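## Task

Bring plate C16 to the empty nest OUT and seat it flat within the locators, with its A1 well (the cut-off corner) at the nest corner labelled A1. All other plates must finish where they began, either seated in their nest or home in their slot of hotel H1. Nothing may stay in place only because the robot holds it. Finally release the plate and move the gripper away.

## Robot and tools

Robot: a single four-axis plate mover (lift, shoulder, elbow, wrist yaw) carrying one level two-finger gripper that cannot tilt. The controlled point, end_effector_position, is midway between the two rubber pads, 2 to 3 cm short of the fingertips. Fingers point along the gripper's +x and close along its y. Keep the elbow joint more than 0.4 rad away from 0, or the arm may fold and fault. Joint ranges: lift 0.000 to 0.550 m, shoulder -2.000 to 2.000, elbow -2.800 to 2.800, wrist yaw -12.566 to 12.566 rad.

Scene: hotel H1 has 6 slots counted from slot 1 at the bottom; each shelf has two prongs, two front pins and side pins. A plate is home when flat on the prongs, short edge facing out, behind the front pins and between the side pins. Nests N1, N2 and the target nest OUT hold plates between locators; nest RG in front of H1 is a spare place to set a plate down. Plates are told apart only by ID labels; well A1 sits at the cut-off corner. Occasionally a held part gets tugged or a loose one nudged.

Frames: results report the gripper in the scene frame, metres, origin on the table under the arm base, +z up, +y to the left when facing +x, plus a wxyz quaternion. Printed position may be off, more so at long reach. Commands, however, are in the gripper's own axes.

Row format (used by both motion tools): five numbers, each in [-1, 1]: dx, dy, dz, rz, opening. dx, dy, dz, rz are an offset, not a pose: they are measured from the gripper pose shown in the latest result that shows it (before any such result in the scene, and for the second or later call inside one reply, from where the robot is when the action begins). Scale: 1.0 = 0.6 m for translation, 180 degrees for rz; rz rotates about gripper z, from +x toward +y. Every row in a list is counted from that same base pose, not from the row before. Opening is absolute: +1 fully open (0.140 m), -1 closed (pads still 0.066 m apart). Closing fully takes at least about 0.6 s. Repeating a small offset against something solid does not push harder; against something yielding it goes further. All-zero offsets pull the arm back to the base pose; they are not a pause.

execute_actions: argument actions is a list holding at most one item. Empty list: just report state (with pictures). {"rows": [[5 numbers], ...], "steps": n}: up to 15 rows, n up to 15 control steps of 1/30 s (default 15, minimum 7); one row per step, last row repeated if rows run short. {"steps": n} without rows: wait n steps (up to 300) counted from the previous result, reply time included. Optional pictures: true/false. A refused call moves nothing. The last 7 steps of an action run after the result is taken, while you compose your next reply.

move: target is one row as above; speed is the path's top speed in m/s, 0.002 to 0.5 (default 0.25; turning capped at double that in rad/s). It drives a straight path lasting 0.5 to 10 s (longer ones are cut off at 10 s). It does not avoid obstacles; the hand may lag, stray and overshoot speed, especially near full stretch. Opening is sent at the start. The move line reports how it ended (done, off_target, moving, held, fault) and limits: paced = command was clipped, held = a safety check blocked some steps (the arm may then jump faster). Distance to target is given.

wait: seconds from 0 to 10; nothing new is sent.

zoom_image: camera "cam_wrist" (616x616 fisheye), region [x0, y0, x1, y1] pixels from top-left, at most 504 by 504.

finished_scene: scene = number of the current scene. Irreversible; reports whether the goal held.

Control details: each step, the commanded pose is clamped to within 70 mm and 16 degrees of the measured pose, then reached by damped inverse kinematics. After a long command the arm may stop short; read the pose and send the remainder. Joints share speed and acceleration limits and stop together on reversal.

Result lines: state (pose, quaternion), grip_measured (finger opening on the command scale), Joint positions (lift, shoulder, elbow, yaw, pad gap in m), Hand target (only when nothing is pending), HELD marking steps not fully sent, pose unreachable meaning the clearance check altered or blocked the command, MOTOR HOT from 85 °C, OVER-TEMPERATURE FAULT at 100 °C (brakes until cooled).

Gripping: to hold, command about 0.04 below grip_measured; smaller margin = gentler grip. Readings may be off by about 1 mm throughout. Pad force tops out near 18 N; fast closing can squeeze harder. Load limits: lift 54 N, shoulder 8.1 N m, elbow 4.05 N m, wrist yaw 1.35 N m, counting held weight; reaching one stops the arm 10 s. Holding loads heats motors, even while idle.

Avoid: knocking anything off the table, dropping or slipping plates, fast impacts, pressing far past contact, faults. Release and back away before finishing.

Each tool is called after ">>>" as name(argument=value, ...), one argument or row to a line, values as JSON.

## Session

I'll start by looking at the current state.

>>> execute_actions(
  actions=[],
)

Scene clock: 0.00 s of 9600.00 s.
end_effector_position=(+0.4312, +0.3303, +0.1972) grip_measured=+0.98 end_effector_quat_wxyz=(+0.831, +0.000, +0.000, -0.556)
Joint positions: [ 0.192  1.395  2.62  -5.196  0.139]
Motor temperatures (°C, as the motors report them): [31 25 25 26]
Hand target: +0.431, +0.330, +0.197; +0.831, +0.000, +0.000, -0.556

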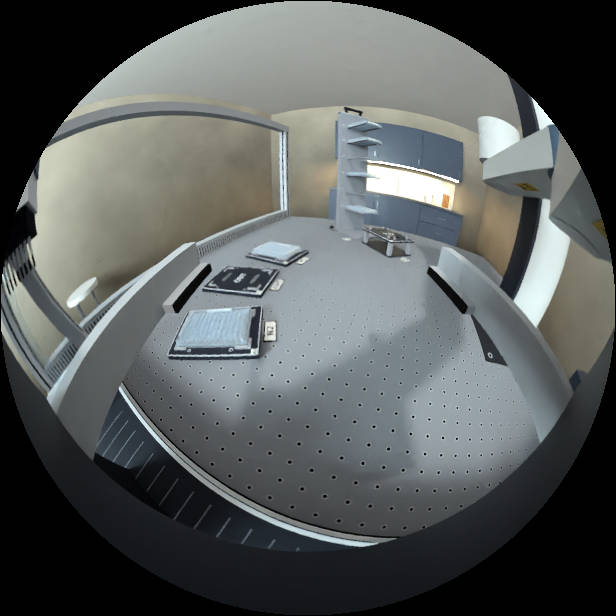

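>>> zoom_image(
  camera="cam_wrist",
  region=[150, 90, 500, 380],
)

>>> zoom_image(
  camera="cam_wrist",
  region=[160, 230, 330, 370],
)

>>> zoom_image(
  camera="cam_wrist",
  region=[310, 95, 450, 270],
)

Region (150, 90, 500, 380) of cam_wrist's 616x616 image, scaled by 1.440, with more detail than that image has; it fills the top 418 rows of this view, and the rest is white.

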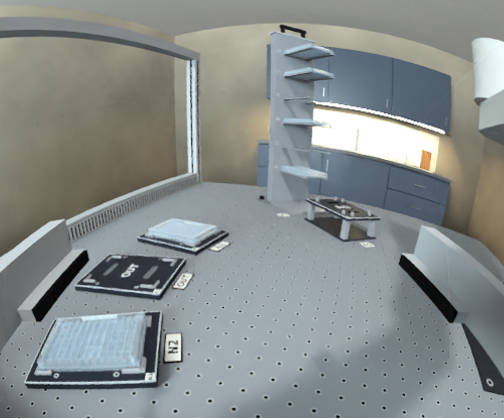

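Region (160, 230, 330, 370) of cam_wrist's 616x616 image, scaled by 2.965, with more detail than that image has; it fills the top 415 rows of this view, and the rest is white.

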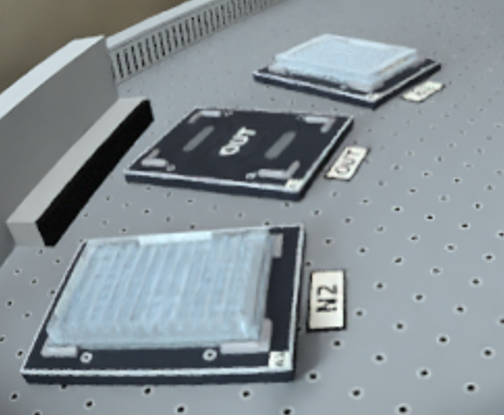

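Region (310, 95, 450, 270) of cam_wrist's 616x616 image, scaled by 2.880, with more detail than that image has; it fills the left 403 columns of this view, and the rest is white.

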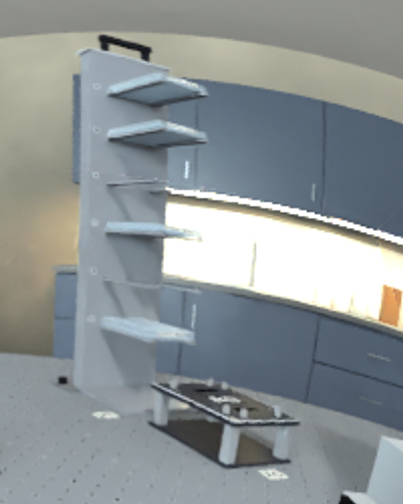

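>>> zoom_image(
  camera="cam_wrist",
  region=[160, 295, 290, 370],
)

>>> zoom_image(
  camera="cam_wrist",
  region=[330, 110, 400, 225],
)

Region (160, 295, 290, 370) of cam_wrist's 616x616 image, scaled by 3.877, with more detail than that image has; it fills the top 291 rows of this view, and the rest is white.

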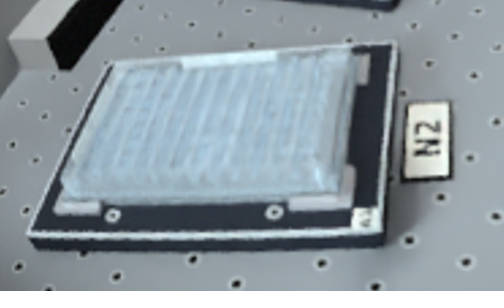

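Region (330, 110, 400, 225) of cam_wrist's 616x616 image, scaled by 4.383, with more detail than that image has; it fills the left 307 columns of this view, and the rest is white.

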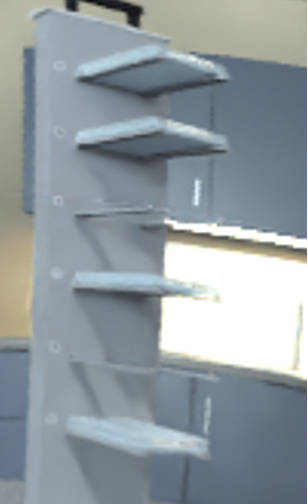

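>>> move(
  target=[0.642, -0.104, 0, 0, 1],
  speed=0.3,
)

Scene clock: 13.03 s of 9600.00 s.
end_effector_position=(+0.5199, -0.0497, +0.1972) grip_measured=+0.98 end_effector_quat_wxyz=(+0.831, +0.000, +0.000, -0.557)
Joint positions: [ 0.192  1.113  1.233 -3.526  0.139]
Motor temperatures (°C, as the motors report them): [31 25 25 26]
Hand target: +0.520, -0.050, +0.197; +0.831, +0.000, +0.000, -0.556
Off the commanded pose: 0.000 m, 0 deg.
Kept back: nothing.
After step 90, 8.27 s passed at rest.
move: done

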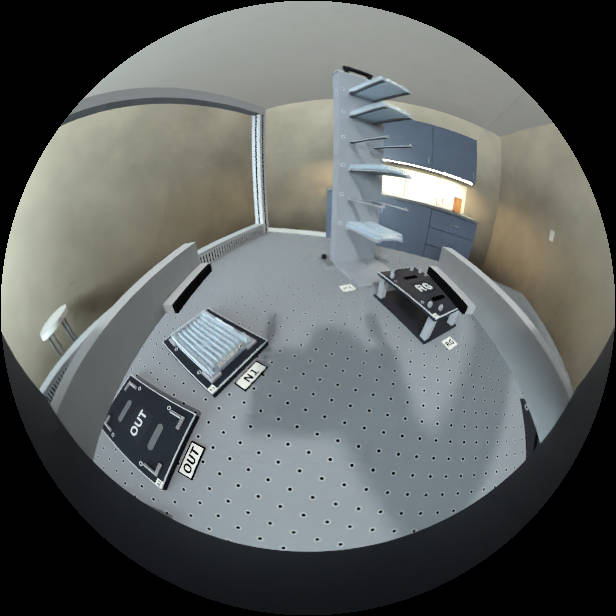

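>>> zoom_image(
  camera="cam_wrist",
  region=[310, 60, 480, 350],
)

>>> zoom_image(
  camera="cam_wrist",
  region=[90, 300, 290, 500],
)

Region (310, 60, 480, 350) of cam_wrist's 616x616 image, scaled by 1.738, with more detail than that image has; it fills the left 295 columns of this view, and the rest is white.

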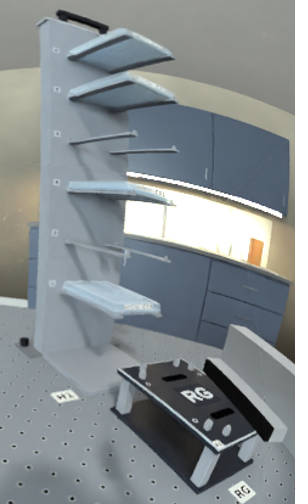

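Region (90, 300, 290, 500) of cam_wrist's 616x616 image, scaled by 2.520, with more detail than that image has.

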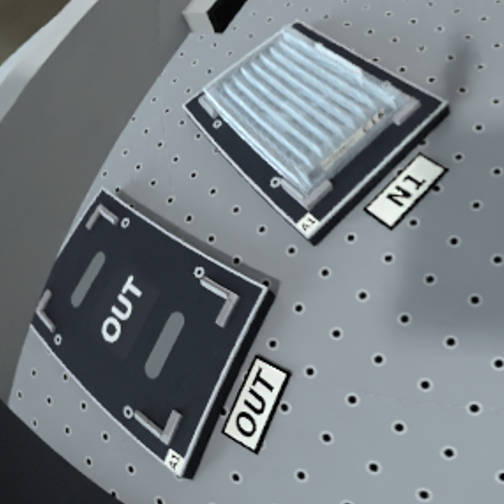

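>>> zoom_image(
  camera="cam_wrist",
  region=[190, 320, 270, 390],
)

>>> zoom_image(
  camera="cam_wrist",
  region=[335, 150, 425, 260],
)

>>> zoom_image(
  camera="cam_wrist",
  region=[335, 65, 425, 175],
)

Region (190, 320, 270, 390) of cam_wrist's 616x616 image, scaled by 6.300, with more detail than that image has; it fills the top 441 rows of this view, and the rest is white.

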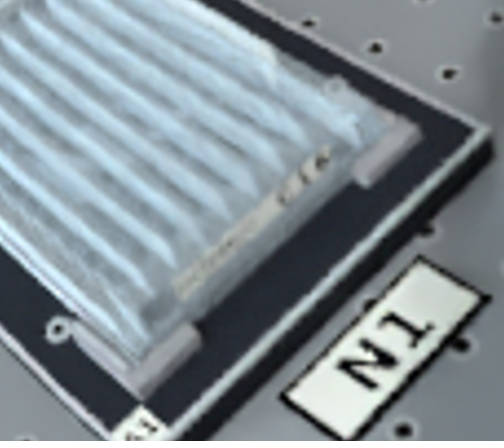

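Region (335, 150, 425, 260) of cam_wrist's 616x616 image, scaled by 4.582, with more detail than that image has; it fills the left 412 columns of this view, and the rest is white.

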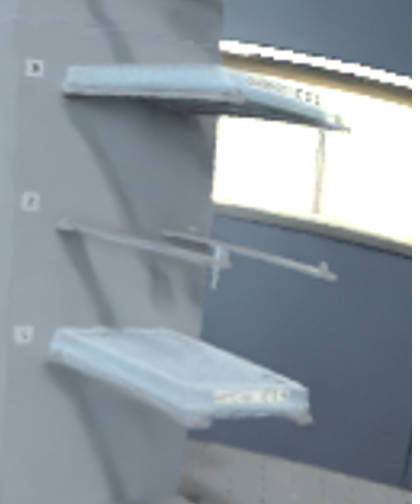

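Region (335, 65, 425, 175) of cam_wrist's 616x616 image, scaled by 4.582, with more detail than that image has; it fills the left 412 columns of this view, and the rest is white.

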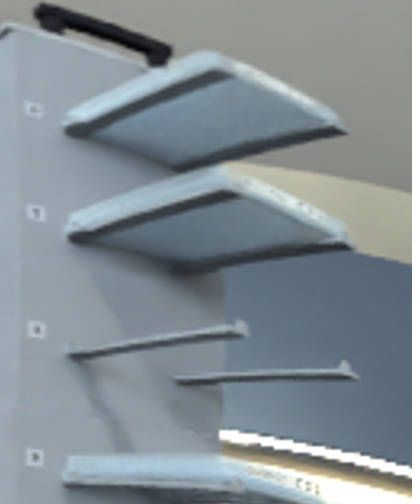

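>>> move(
  target=[0.0413, 0.0553, -0.162, 0.348, 1],
  speed=0.3,
)

Scene clock: 19.67 s of 9600.00 s.
end_effector_position=(+0.5599, -0.0601, +0.0999) grip_measured=+0.98 end_effector_quat_wxyz=(+0.999, +0.000, +0.000, -0.044)
Joint positions: [ 0.095  0.741  0.992 -1.821  0.139]
Motor temperatures (°C, as the motors report them): [31 25 25 26]
Hand target: +0.560, -0.060, +0.100; +0.999, +0.000, +0.000, -0.044
Off the commanded pose: 0.000 m, 0 deg.
Kept back: nothing.
After step 90, 1.43 s passed at rest.
move: done

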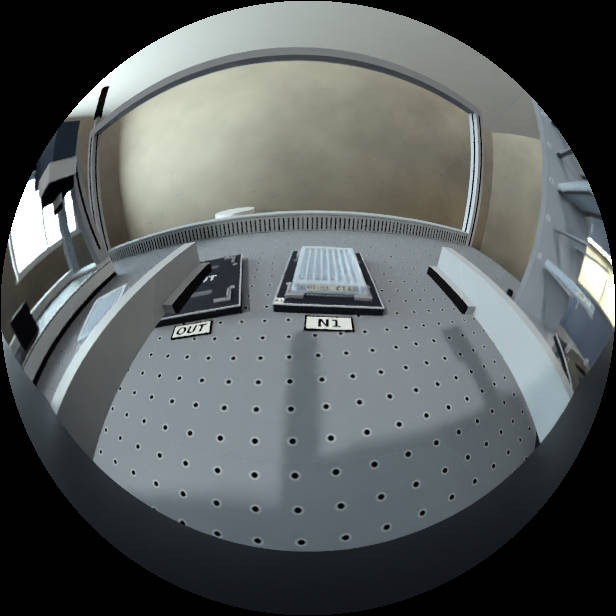

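>>> zoom_image(
  camera="cam_wrist",
  region=[265, 240, 395, 340],
)

>>> zoom_image(
  camera="cam_wrist",
  region=[530, 150, 616, 330],
)

>>> zoom_image(
  camera="cam_wrist",
  region=[60, 240, 260, 360],
)

Region (265, 240, 395, 340) of cam_wrist's 616x616 image, scaled by 3.877, with more detail than that image has; it fills the top 388 rows of this view, and the rest is white.

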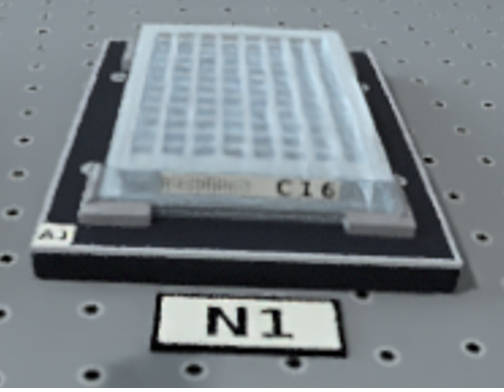

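Region (530, 150, 616, 330) of cam_wrist's 616x616 image, scaled by 2.800, with more detail than that image has; it fills the left 241 columns of this view, and the rest is white.

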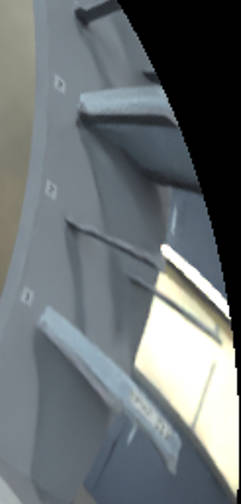

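Region (60, 240, 260, 360) of cam_wrist's 616x616 image, scaled by 2.520, with more detail than that image has; it fills the top 302 rows of this view, and the rest is white.

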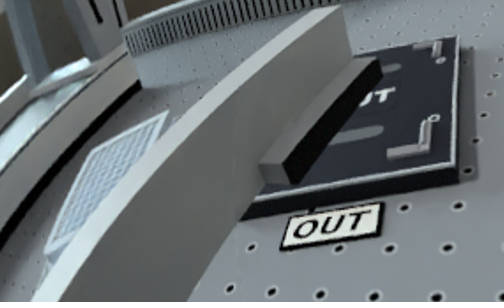

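>>> zoom_image(
  camera="cam_wrist",
  region=[280, 270, 380, 310],
)

Region (280, 270, 380, 310) of cam_wrist's 616x616 image, scaled by 5.040, with more detail than that image has; it fills the top 202 rows of this view, and the rest is white.

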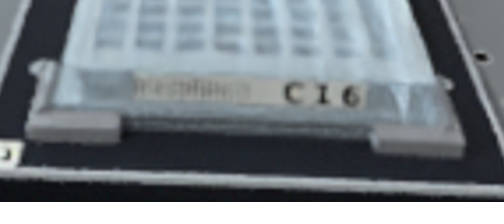

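>>> zoom_image(
  camera="cam_wrist",
  region=[275, 242, 385, 312],
)

Region (275, 242, 385, 312) of cam_wrist's 616x616 image, scaled by 4.582, with more detail than that image has; it fills the top 321 rows of this view, and the rest is white.

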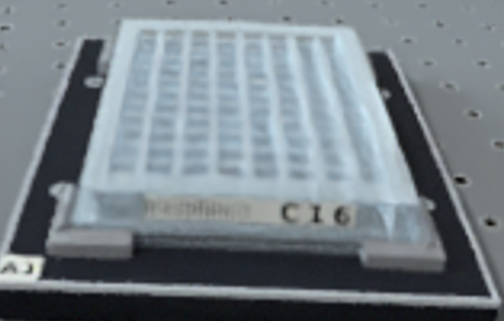

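>>> move(
  target=[0.1713, -0.0433, 0.1168, -0.0248, 1],
  speed=0.3,
)

Scene clock: 23.13 s of 9600.00 s.
end_effector_position=(+0.6600, -0.0951, +0.1700) grip_measured=+0.98 end_effector_quat_wxyz=(+0.997, +0.000, +0.000, -0.083)
Joint positions: [ 0.165  0.537  1.493 -2.195  0.139]
Motor temperatures (°C, as the motors report them): [31 25 25 26]
Hand target: +0.660, -0.095, +0.170; +0.997, +0.000, +0.000, -0.083
Off the commanded pose: 0.000 m, 0 deg.
Kept back: nothing.
move: done

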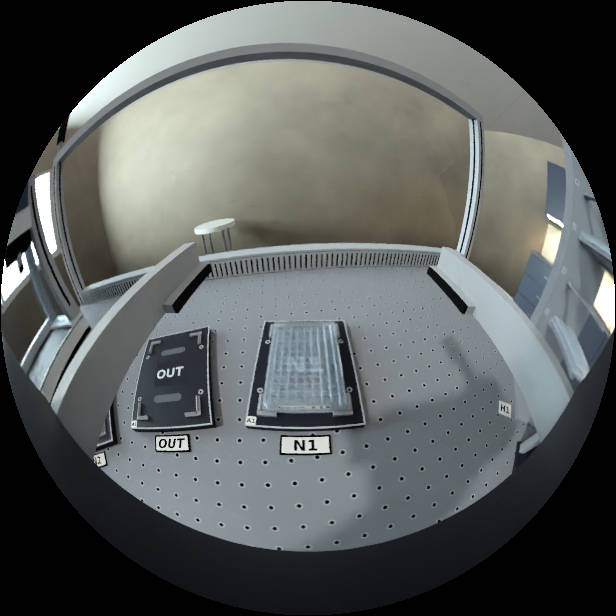

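>>> zoom_image(
  camera="cam_wrist",
  region=[235, 310, 375, 440],
)

>>> zoom_image(
  camera="cam_wrist",
  region=[120, 315, 240, 460],
)

Region (235, 310, 375, 440) of cam_wrist's 616x616 image, scaled by 3.600, with more detail than that image has; it fills the top 468 rows of this view, and the rest is white.

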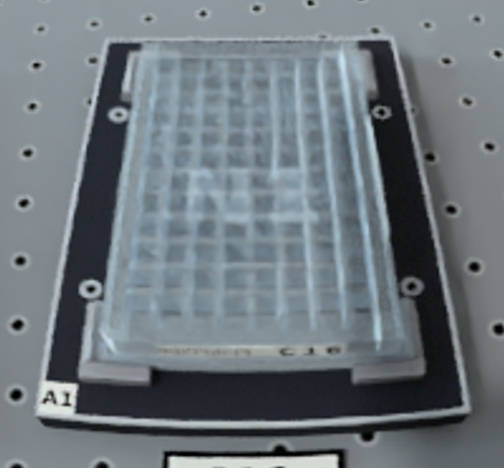

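Region (120, 315, 240, 460) of cam_wrist's 616x616 image, scaled by 3.476, with more detail than that image has; it fills the left 417 columns of this view, and the rest is white.

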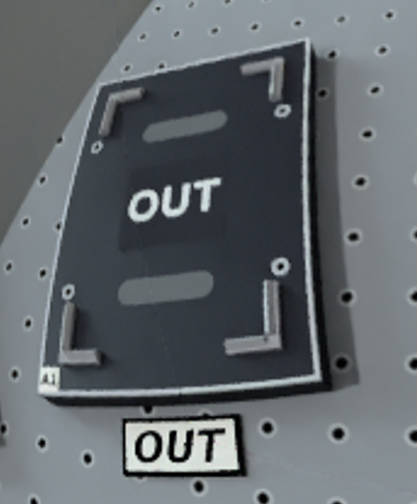

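>>> zoom_image(
  camera="cam_wrist",
  region=[250, 385, 300, 425],
)

>>> zoom_image(
  camera="cam_wrist",
  region=[315, 315, 365, 355],
)

>>> zoom_image(
  camera="cam_wrist",
  region=[320, 385, 370, 425],
)

>>> zoom_image(
  camera="cam_wrist",
  region=[255, 315, 305, 355],
)

Region (250, 385, 300, 425) of cam_wrist's 616x616 image, scaled by 10.080, with more detail than that image has; it fills the top 403 rows of this view, and the rest is white.

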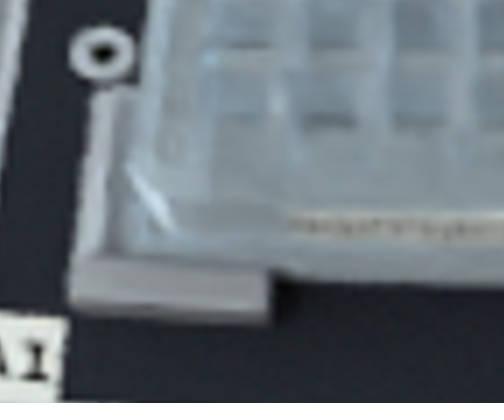

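Region (315, 315, 365, 355) of cam_wrist's 616x616 image, scaled by 10.080, with more detail than that image has; it fills the top 403 rows of this view, and the rest is white.

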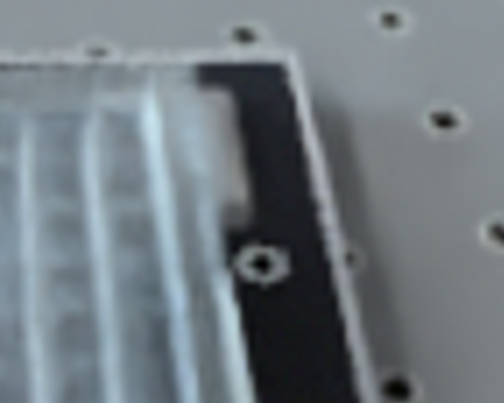

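Region (320, 385, 370, 425) of cam_wrist's 616x616 image, scaled by 10.080, with more detail than that image has; it fills the top 403 rows of this view, and the rest is white.

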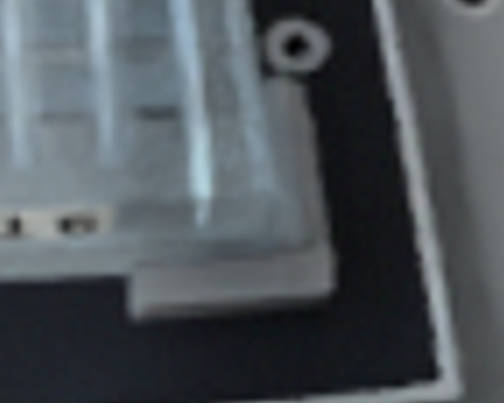

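Region (255, 315, 305, 355) of cam_wrist's 616x616 image, scaled by 10.080, with more detail than that image has; it fills the top 403 rows of this view, and the rest is white.

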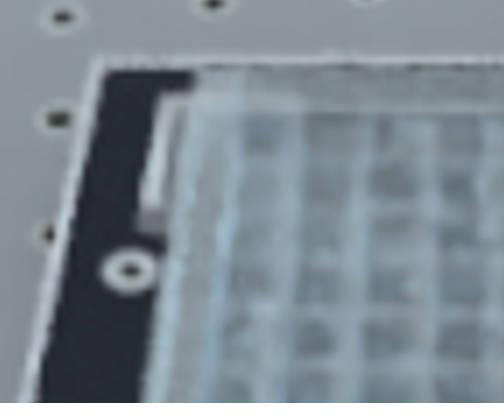

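>>> zoom_image(
  camera="cam_wrist",
  region=[140, 230, 240, 330],
)

>>> zoom_image(
  camera="cam_wrist",
  region=[400, 230, 500, 330],
)

Region (140, 230, 240, 330) of cam_wrist's 616x616 image, scaled by 5.040, with more detail than that image has.

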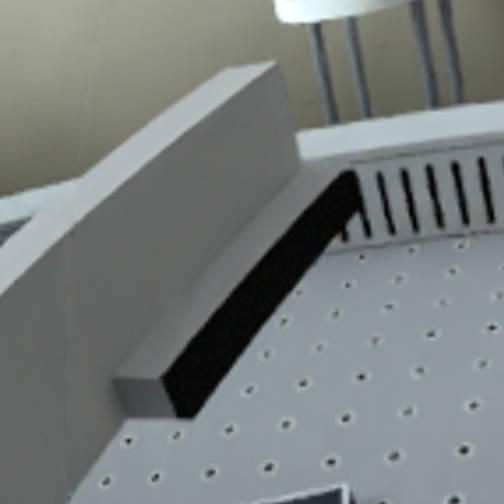

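Region (400, 230, 500, 330) of cam_wrist's 616x616 image, scaled by 5.040, with more detail than that image has.

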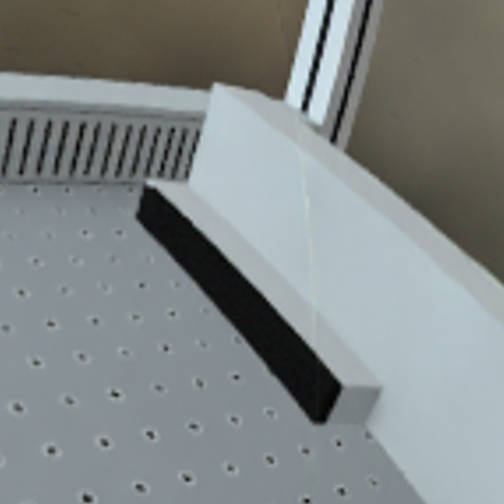

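>>> move(
  target=[0.109, 0.0213, -0.1833, 0.003, 0.3],
  speed=0.2,
)

Scene clock: 32.13 s of 9600.00 s.
end_effector_position=(+0.7267, -0.0932, +0.0600) grip_measured=+0.30 end_effector_quat_wxyz=(+0.997, +0.000, +0.000, -0.078)
Joint positions: [ 0.055  0.406  1.873 -2.435  0.114]
Motor temperatures (°C, as the motors report them): [31 25 25 26]
Hand target: +0.727, -0.093, +0.060; +0.997, +0.000, +0.000, -0.078
Off the commanded pose: 0.000 m, 0 deg.
Kept back: nothing.
After step 90, 4.97 s passed at rest.
move: done

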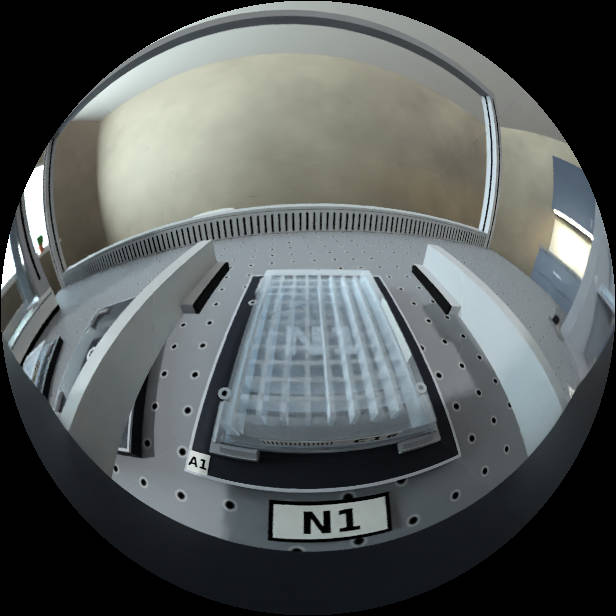

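>>> zoom_image(
  camera="cam_wrist",
  region=[170, 230, 480, 490],
)

Region (170, 230, 480, 490) of cam_wrist's 616x616 image, scaled by 1.626, with more detail than that image has; it fills the top 423 rows of this view, and the rest is white.

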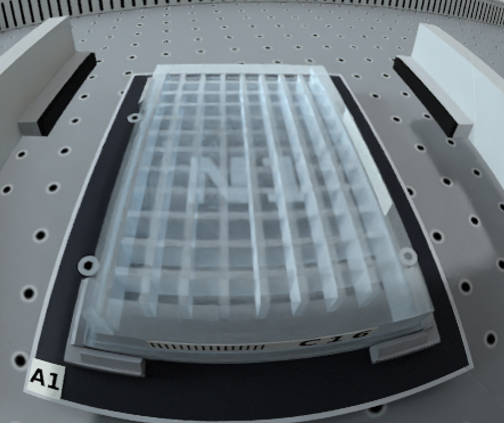

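>>> move(
  target=[0, 0, -0.0567, 0, 0.3],
  speed=0.06,
)

Scene clock: 36.10 s of 9600.00 s.
end_effector_position=(+0.7266, -0.0932, +0.0271) grip_measured=+0.30 end_effector_quat_wxyz=(+0.997, +0.000, +0.000, -0.078)
Joint positions: [ 0.022  0.407  1.873 -2.435  0.114]
Motor temperatures (°C, as the motors report them): [31 25 25 26]
Hand target: +0.727, -0.093, +0.026; +0.997, +0.000, +0.000, -0.078
Off the commanded pose: 0.001 m, 0 deg.
Kept back: nothing.
After step 90, 0.17 s passed at rest.
move: done

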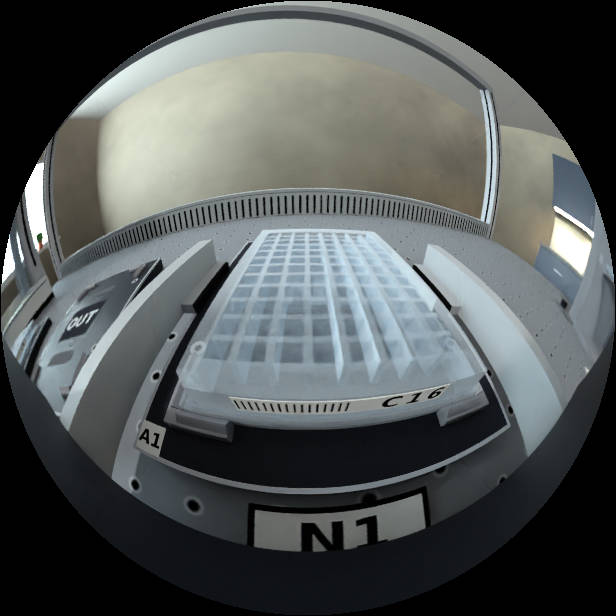

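>>> zoom_image(
  camera="cam_wrist",
  region=[130, 220, 330, 460],
)

>>> zoom_image(
  camera="cam_wrist",
  region=[330, 220, 530, 460],
)

Region (130, 220, 330, 460) of cam_wrist's 616x616 image, scaled by 2.100, with more detail than that image has.

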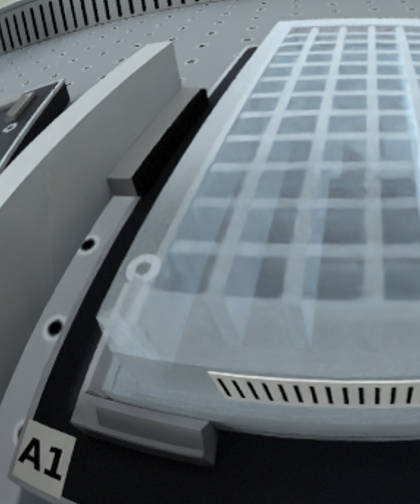

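Region (330, 220, 530, 460) of cam_wrist's 616x616 image, scaled by 2.100, with more detail than that image has.

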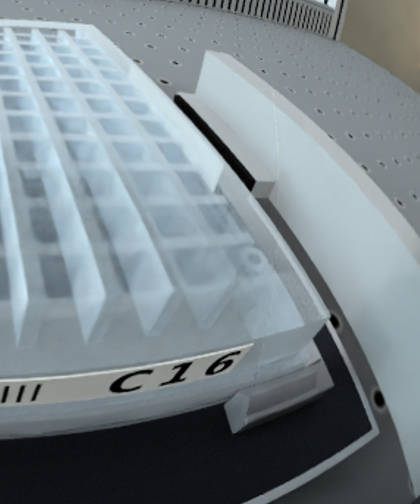

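>>> execute_actions(
  actions=[],
  pictures=false,
)

Scene clock: 37.43 s of 9600.00 s.
end_effector_position=(+0.7266, -0.0932, +0.0271) grip_measured=+0.30 end_effector_quat_wxyz=(+0.997, +0.000, +0.000, -0.078)
Joint positions: [ 0.022  0.407  1.873 -2.435  0.114]
Motor temperatures (°C, as the motors report them): [31 25 25 26]
Hand target: +0.727, -0.093, +0.026; +0.997, +0.000, +0.000, -0.078
Off the commanded pose: 0.001 m, 0 deg.
Kept back: nothing.
Steps of this call (steps 1 to 40: nothing new was sent). Readings (end_effector_position):
1: (+0.7266, -0.0932, +0.0271)
2: (+0.7266, -0.0932, +0.0271)
4: (+0.7266, -0.0932, +0.0271)
8: (+0.7266, -0.0932, +0.0271)
40: the state above

>>> move(
  target=[0, 0, 0.004, 0, -0.38],
  speed=0.02,
)

Scene clock: 39.90 s of 9600.00 s.
end_effector_position=(+0.7266, -0.0932, +0.0295) grip_measured=-0.38 end_effector_quat_wxyz=(+0.997, +0.000, +0.000, -0.078)
Joint positions: [ 0.024  0.407  1.873 -2.435  0.089]
Motor temperatures (°C, as the motors report them): [31 25 25 26]
Hand target: +0.727, -0.093, +0.029; +0.997, +0.000, +0.000, -0.078
Off the commanded pose: 0.000 m, 0 deg.
Kept back: nothing.
move: done

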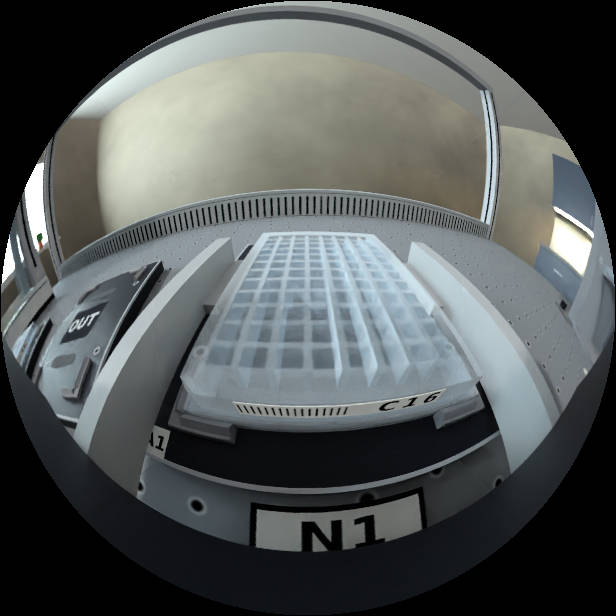

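>>> zoom_image(
  camera="cam_wrist",
  region=[150, 220, 510, 460],
)

Region (150, 220, 510, 460) of cam_wrist's 616x616 image, scaled by 1.400, with more detail than that image has.

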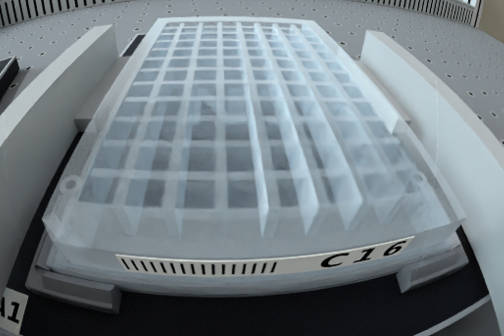

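>>> execute_actions(
  actions=[
    {"rows": [[0,0,0,0,-0.40],[0,0,0,0,-0.42],[0,0,0,0,-0.44],[0,0,0,0,-0.45],[0,0,0,0,-0.46],[0,0,0,0,-0.47],[0,0,0,0,-0.48],[0,0,0,0,-0.49],[0,0,0,0,-0.50],[0,0,0,0,-0.51],[0,0,0,0,-0.52]], "steps": 15},
  ],
  pictures=false,
)

>>> wait(
  seconds=0.5,
)

Scene clock: 40.70 s of 9600.00 s.
end_effector_position=(+0.7267, -0.0931, +0.0295) grip_measured=-0.48 end_effector_quat_wxyz=(+0.997, +0.000, +0.000, -0.078)
Joint positions: [ 0.024  0.407  1.873 -2.435  0.085]
Motor temperatures (°C, as the motors report them): [31 25 25 26]
Steps of this call (steps 1 to 16: nothing new was sent; steps 17 to 24: the first 8 steps of this action). Readings (end_effector_position):
17: (+0.7266, -0.0932, +0.0295)
18: (+0.7266, -0.0932, +0.0295)
20: (+0.7266, -0.0932, +0.0295)
24: the state above

Scene clock: 41.43 s of 9600.00 s.
end_effector_position=(+0.7267, -0.0931, +0.0295) grip_measured=-0.50 end_effector_quat_wxyz=(+0.997, +0.000, +0.000, -0.077)
Joint positions: [ 0.024  0.407  1.873 -2.434  0.085]
Motor temperatures (°C, as the motors report them): [31 25 25 26]
Hand target: +0.727, -0.093, +0.029; +0.997, +0.000, +0.000, -0.078
Off the commanded pose: 0.000 m, 0 deg.
Kept back: nothing.
Steps of this call (steps 1 to 7: the last 7 steps of your previous action; steps 8 to 22: nothing new was sent). Readings (end_effector_position):
1: (+0.7267, -0.0931, +0.0295)
2: (+0.7267, -0.0931, +0.0295)
4: (+0.7267, -0.0931, +0.0295)
8: (+0.7267, -0.0931, +0.0295)
22: the state above

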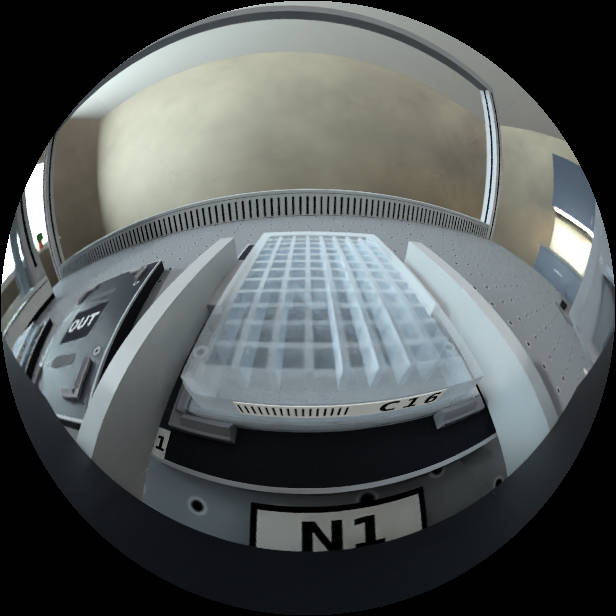

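>>> execute_actions(
  actions=[
    {"rows": [[0,0,0,0,-0.53],[0,0,0,0,-0.535],[0,0,0,0,-0.54],[0,0,0,0,-0.545]], "steps": 10},
  ],
  pictures=false,
)

>>> move(
  target=[0, 0, 0.06, 0, -0.545],
  speed=0.06,
)

Scene clock: 41.77 s of 9600.00 s.
end_effector_position=(+0.7267, -0.0931, +0.0295) grip_measured=-0.50 end_effector_quat_wxyz=(+0.997, +0.000, +0.000, -0.077)
Joint positions: [ 0.024  0.407  1.873 -2.434  0.085]
Motor temperatures (°C, as the motors report them): [31 25 25 26]
Steps of this call (steps 1 to 7: nothing new was sent; steps 8 to 10: the first 3 steps of this action). Readings (end_effector_position):
8: (+0.7267, -0.0931, +0.0295)
9: (+0.7267, -0.0931, +0.0295)
10: the state above

Scene clock: 42.87 s of 9600.00 s.
end_effector_position=(+0.7267, -0.0931, +0.0655) grip_measured=-0.50 end_effector_quat_wxyz=(+0.997, +0.000, +0.000, -0.077)
Joint positions: [ 0.061  0.407  1.873 -2.434  0.085]
Motor temperatures (°C, as the motors report them): [31 25 25 26]
Hand target: +0.727, -0.093, +0.065; +0.997, +0.000, +0.000, -0.077
Off your previous action's commanded pose: 0.000 m, 0 deg at its last step (step 7 of this call).
Off the commanded pose: 0.000 m, 0 deg.
Kept back: nothing.
move: done

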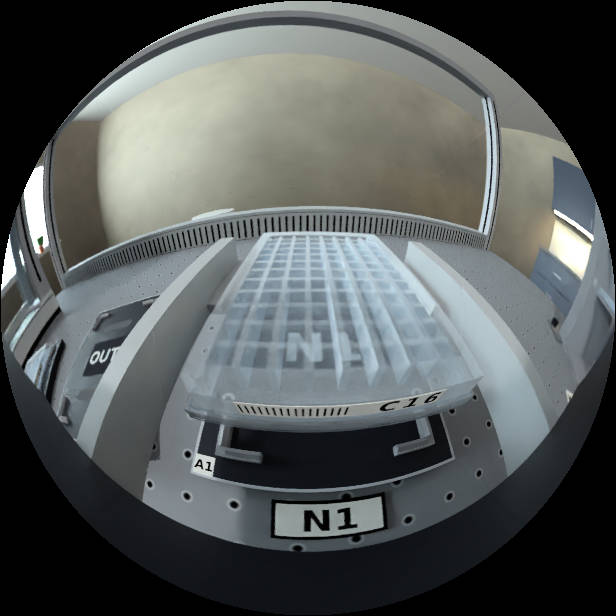

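>>> move(
  target=[-0.0489, 0.3136, 0, 0.1044, -0.545],
  speed=0.15,
)

Scene clock: 46.03 s of 9600.00 s.
end_effector_position=(+0.7268, +0.0976, +0.0655) grip_measured=-0.50 end_effector_quat_wxyz=(+0.996, +0.000, +0.000, +0.087)
Joint positions: [ 0.061  0.751  1.879 -2.455  0.085]
Motor temperatures (°C, as the motors report them): [31 25 25 26]
Hand target: +0.727, +0.097, +0.066; +0.996, +0.000, +0.000, +0.086
Off the commanded pose: 0.000 m, 0 deg.
Kept back: nothing.
move: done

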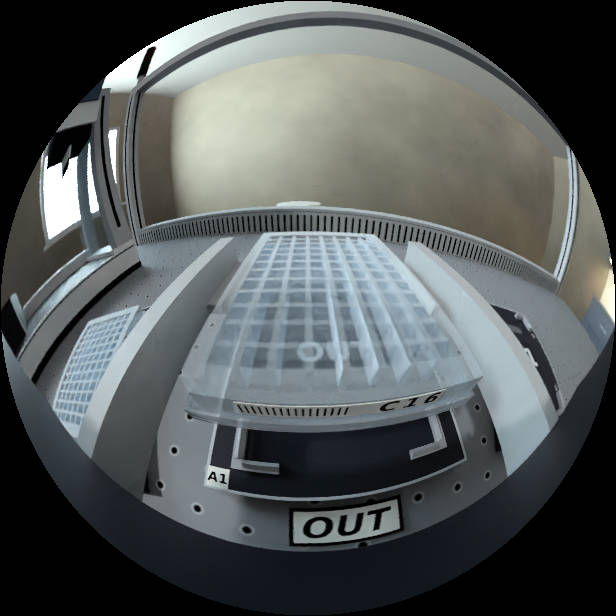

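>>> zoom_image(
  camera="cam_wrist",
  region=[180, 390, 500, 550],
)

Region (180, 390, 500, 550) of cam_wrist's 616x616 image, scaled by 1.575, with more detail than that image has.

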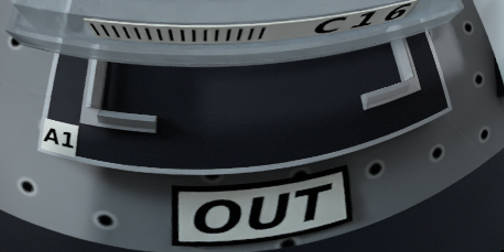

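>>> move(
  target=[-0.0067, -0.0125, -0.034, 0.0039, -0.545],
  speed=0.05,
)

Scene clock: 49.43 s of 9600.00 s.
end_effector_position=(+0.7241, +0.0894, +0.0451) grip_measured=-0.50 end_effector_quat_wxyz=(+0.996, +0.000, +0.000, +0.093)
Joint positions: [ 0.04   0.74   1.853 -2.407  0.085]
Motor temperatures (°C, as the motors report them): [31 25 25 26]
Hand target: +0.724, +0.089, +0.045; +0.996, +0.000, +0.000, +0.093
Off the commanded pose: 0.000 m, 0 deg.
Kept back: nothing.
move: done

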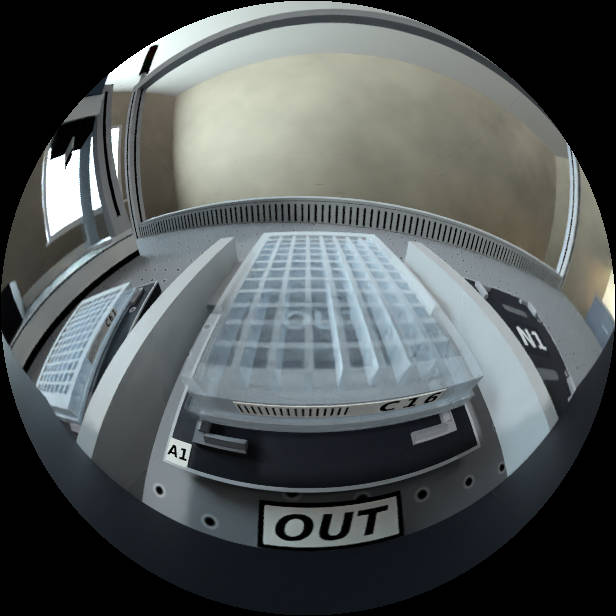

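>>> zoom_image(
  camera="cam_wrist",
  region=[150, 370, 510, 510],
)

Region (150, 370, 510, 510) of cam_wrist's 616x616 image, scaled by 1.400, with more detail than that image has.

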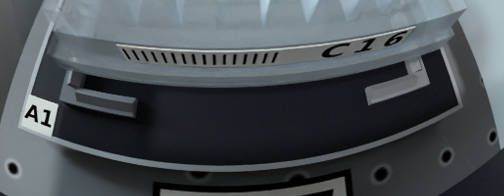

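>>> zoom_image(
  camera="cam_wrist",
  region=[200, 225, 440, 345],
)

Region (200, 225, 440, 345) of cam_wrist's 616x616 image, scaled by 2.100, with more detail than that image has.

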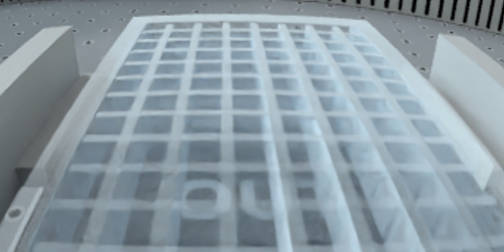

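>>> move(
  target=[0, 0, -0.015, 0, -0.545],
  speed=0.03,
)

Scene clock: 51.43 s of 9600.00 s.
end_effector_position=(+0.7241, +0.0894, +0.0360) grip_measured=-0.50 end_effector_quat_wxyz=(+0.996, +0.000, +0.000, +0.093)
Joint positions: [ 0.031  0.74   1.853 -2.407  0.085]
Motor temperatures (°C, as the motors report them): [31 25 25 26]
Hand target: +0.724, +0.089, +0.036; +0.996, +0.000, +0.000, +0.093
Off the commanded pose: 0.000 m, 0 deg.
Kept back: nothing.
move: done

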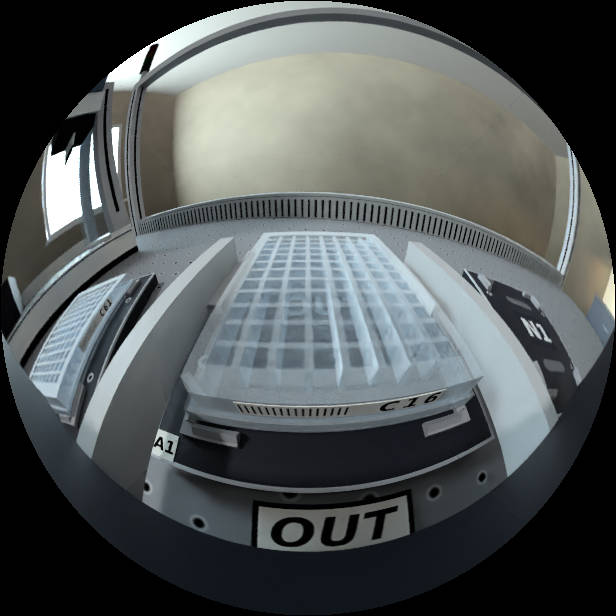

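>>> zoom_image(
  camera="cam_wrist",
  region=[150, 370, 330, 470],
)

>>> zoom_image(
  camera="cam_wrist",
  region=[340, 370, 520, 470],
)

Region (150, 370, 330, 470) of cam_wrist's 616x616 image, scaled by 2.800, with more detail than that image has.

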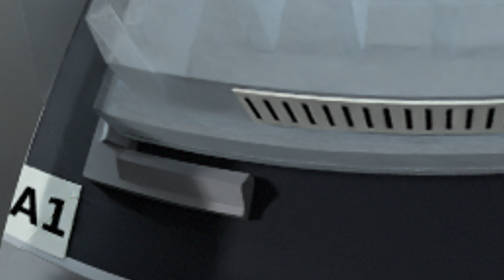

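Region (340, 370, 520, 470) of cam_wrist's 616x616 image, scaled by 2.800, with more detail than that image has.

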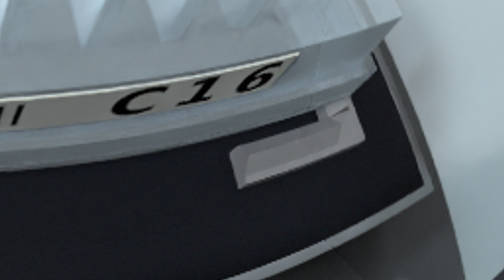

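>>> move(
  target=[0, 0, -0.0105, 0, -0.545],
  speed=0.015,
)

Scene clock: 52.60 s of 9600.00 s.
end_effector_position=(+0.7241, +0.0899, +0.0297) grip_measured=-0.50 end_effector_quat_wxyz=(+0.996, +0.000, +0.000, +0.093)
Joint positions: [ 0.025  0.74   1.853 -2.406  0.085]
Motor temperatures (°C, as the motors report them): [31 25 25 26]
Hand target: +0.724, +0.089, +0.030; +0.996, +0.000, +0.000, +0.093
Off the commanded pose: 0.000 m, 0 deg.
Kept back: nothing.
move: done

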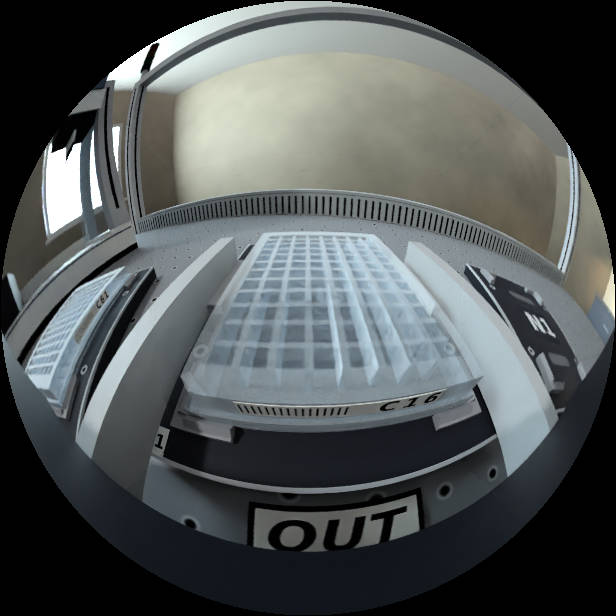

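>>> execute_actions(
  actions=[
    {"rows": [[0,0,0,0,-0.52],[0,0,0,0,-0.50],[0,0,0,0,-0.48],[0,0,0,0,-0.46],[0,0,0,0,-0.43],[0,0,0,0,-0.40],[0,0,0,0,-0.35],[0,0,0,0,-0.30],[0,0,0,0,-0.2],[0,0,0,0,-0.1],[0,0,0,0,0.0],[0,0,0,0,0.1]], "steps": 15},
  ],
  pictures=false,
)

>>> move(
  target=[0, 0, 0.1, 0, 0.1],
  speed=0.1,
)

Scene clock: 53.13 s of 9600.00 s.
end_effector_position=(+0.7241, +0.0900, +0.0297) grip_measured=-0.34 end_effector_quat_wxyz=(+0.996, +0.000, +0.000, +0.094)
Joint positions: [ 0.025  0.74   1.853 -2.406  0.09 ]
Motor temperatures (°C, as the motors report them): [31 25 25 26]
Steps of this call (steps 1 to 8: nothing new was sent; steps 9 to 16: the first 8 steps of this action). Readings (end_effector_position):
9: (+0.7241, +0.0899, +0.0297)
10: (+0.7241, +0.0900, +0.0297)
12: (+0.7241, +0.0900, +0.0297)
16: the state above

Scene clock: 54.40 s of 9600.00 s.
end_effector_position=(+0.7241, +0.0900, +0.0897) grip_measured=+0.10 end_effector_quat_wxyz=(+0.996, +0.000, +0.000, +0.094)
Joint positions: [ 0.085  0.74   1.854 -2.406  0.107]
Motor temperatures (°C, as the motors report them): [31 25 25 26]
Hand target: +0.724, +0.090, +0.090; +0.996, +0.000, +0.000, +0.094
Off your previous action's commanded pose: 0.000 m, 0 deg at its last step (step 7 of this call).
Off the commanded pose: 0.000 m, 0 deg.
Kept back: nothing.
move: done

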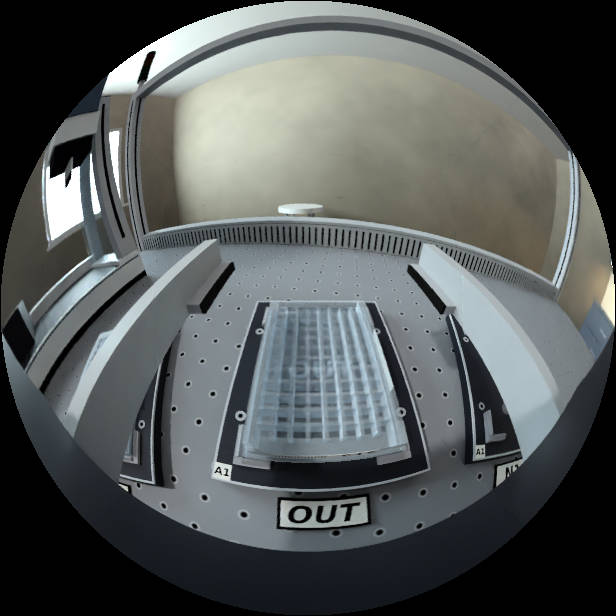

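>>> zoom_image(
  camera="cam_wrist",
  region=[195, 285, 445, 500],
)

Region (195, 285, 445, 500) of cam_wrist's 616x616 image, scaled by 2.016, with more detail than that image has; it fills the top 433 rows of this view, and the rest is white.

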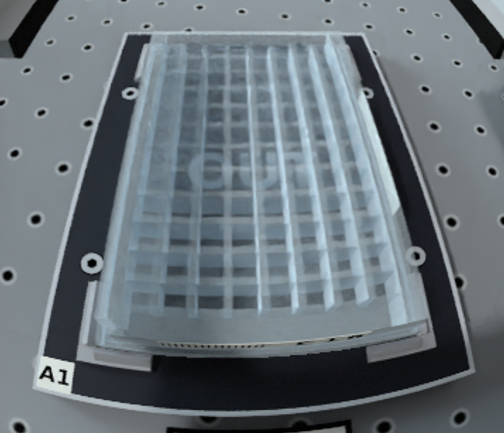

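>>> move(
  target=[-0.237, 0.214, 0.083, 0.095, 1],
  speed=0.35,
)

Scene clock: 56.63 s of 9600.00 s.
end_effector_position=(+0.5605, +0.1898, +0.1395) grip_measured=+0.98 end_effector_quat_wxyz=(+0.971, +0.000, +0.000, +0.241)
Joint positions: [ 0.135  1.313  1.173 -2.     0.139]
Motor temperatures (°C, as the motors report them): [31 25 25 26]
Hand target: +0.561, +0.190, +0.140; +0.971, +0.000, +0.000, +0.241
Off the commanded pose: 0.000 m, 0 deg.
Kept back: nothing.
move: done

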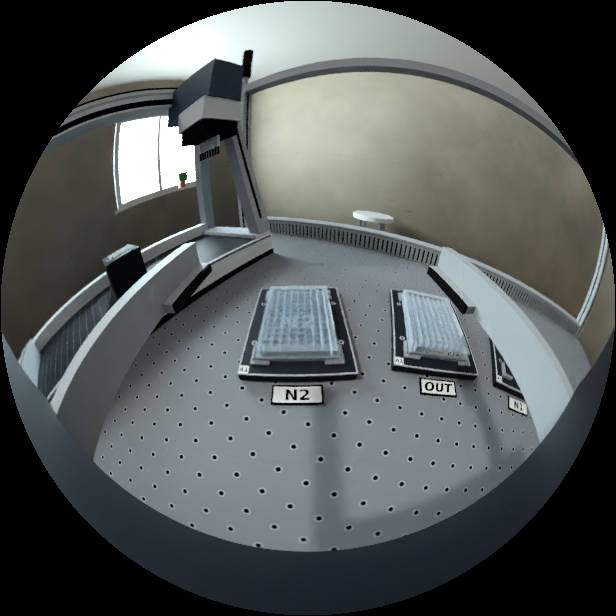

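>>> zoom_image(
  camera="cam_wrist",
  region=[225, 270, 495, 410],
)

Region (225, 270, 495, 410) of cam_wrist's 616x616 image, scaled by 1.867, with more detail than that image has; it fills the top 261 rows of this view, and the rest is white.

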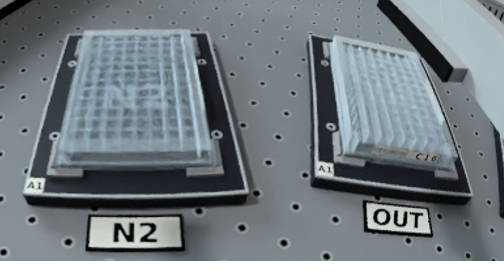

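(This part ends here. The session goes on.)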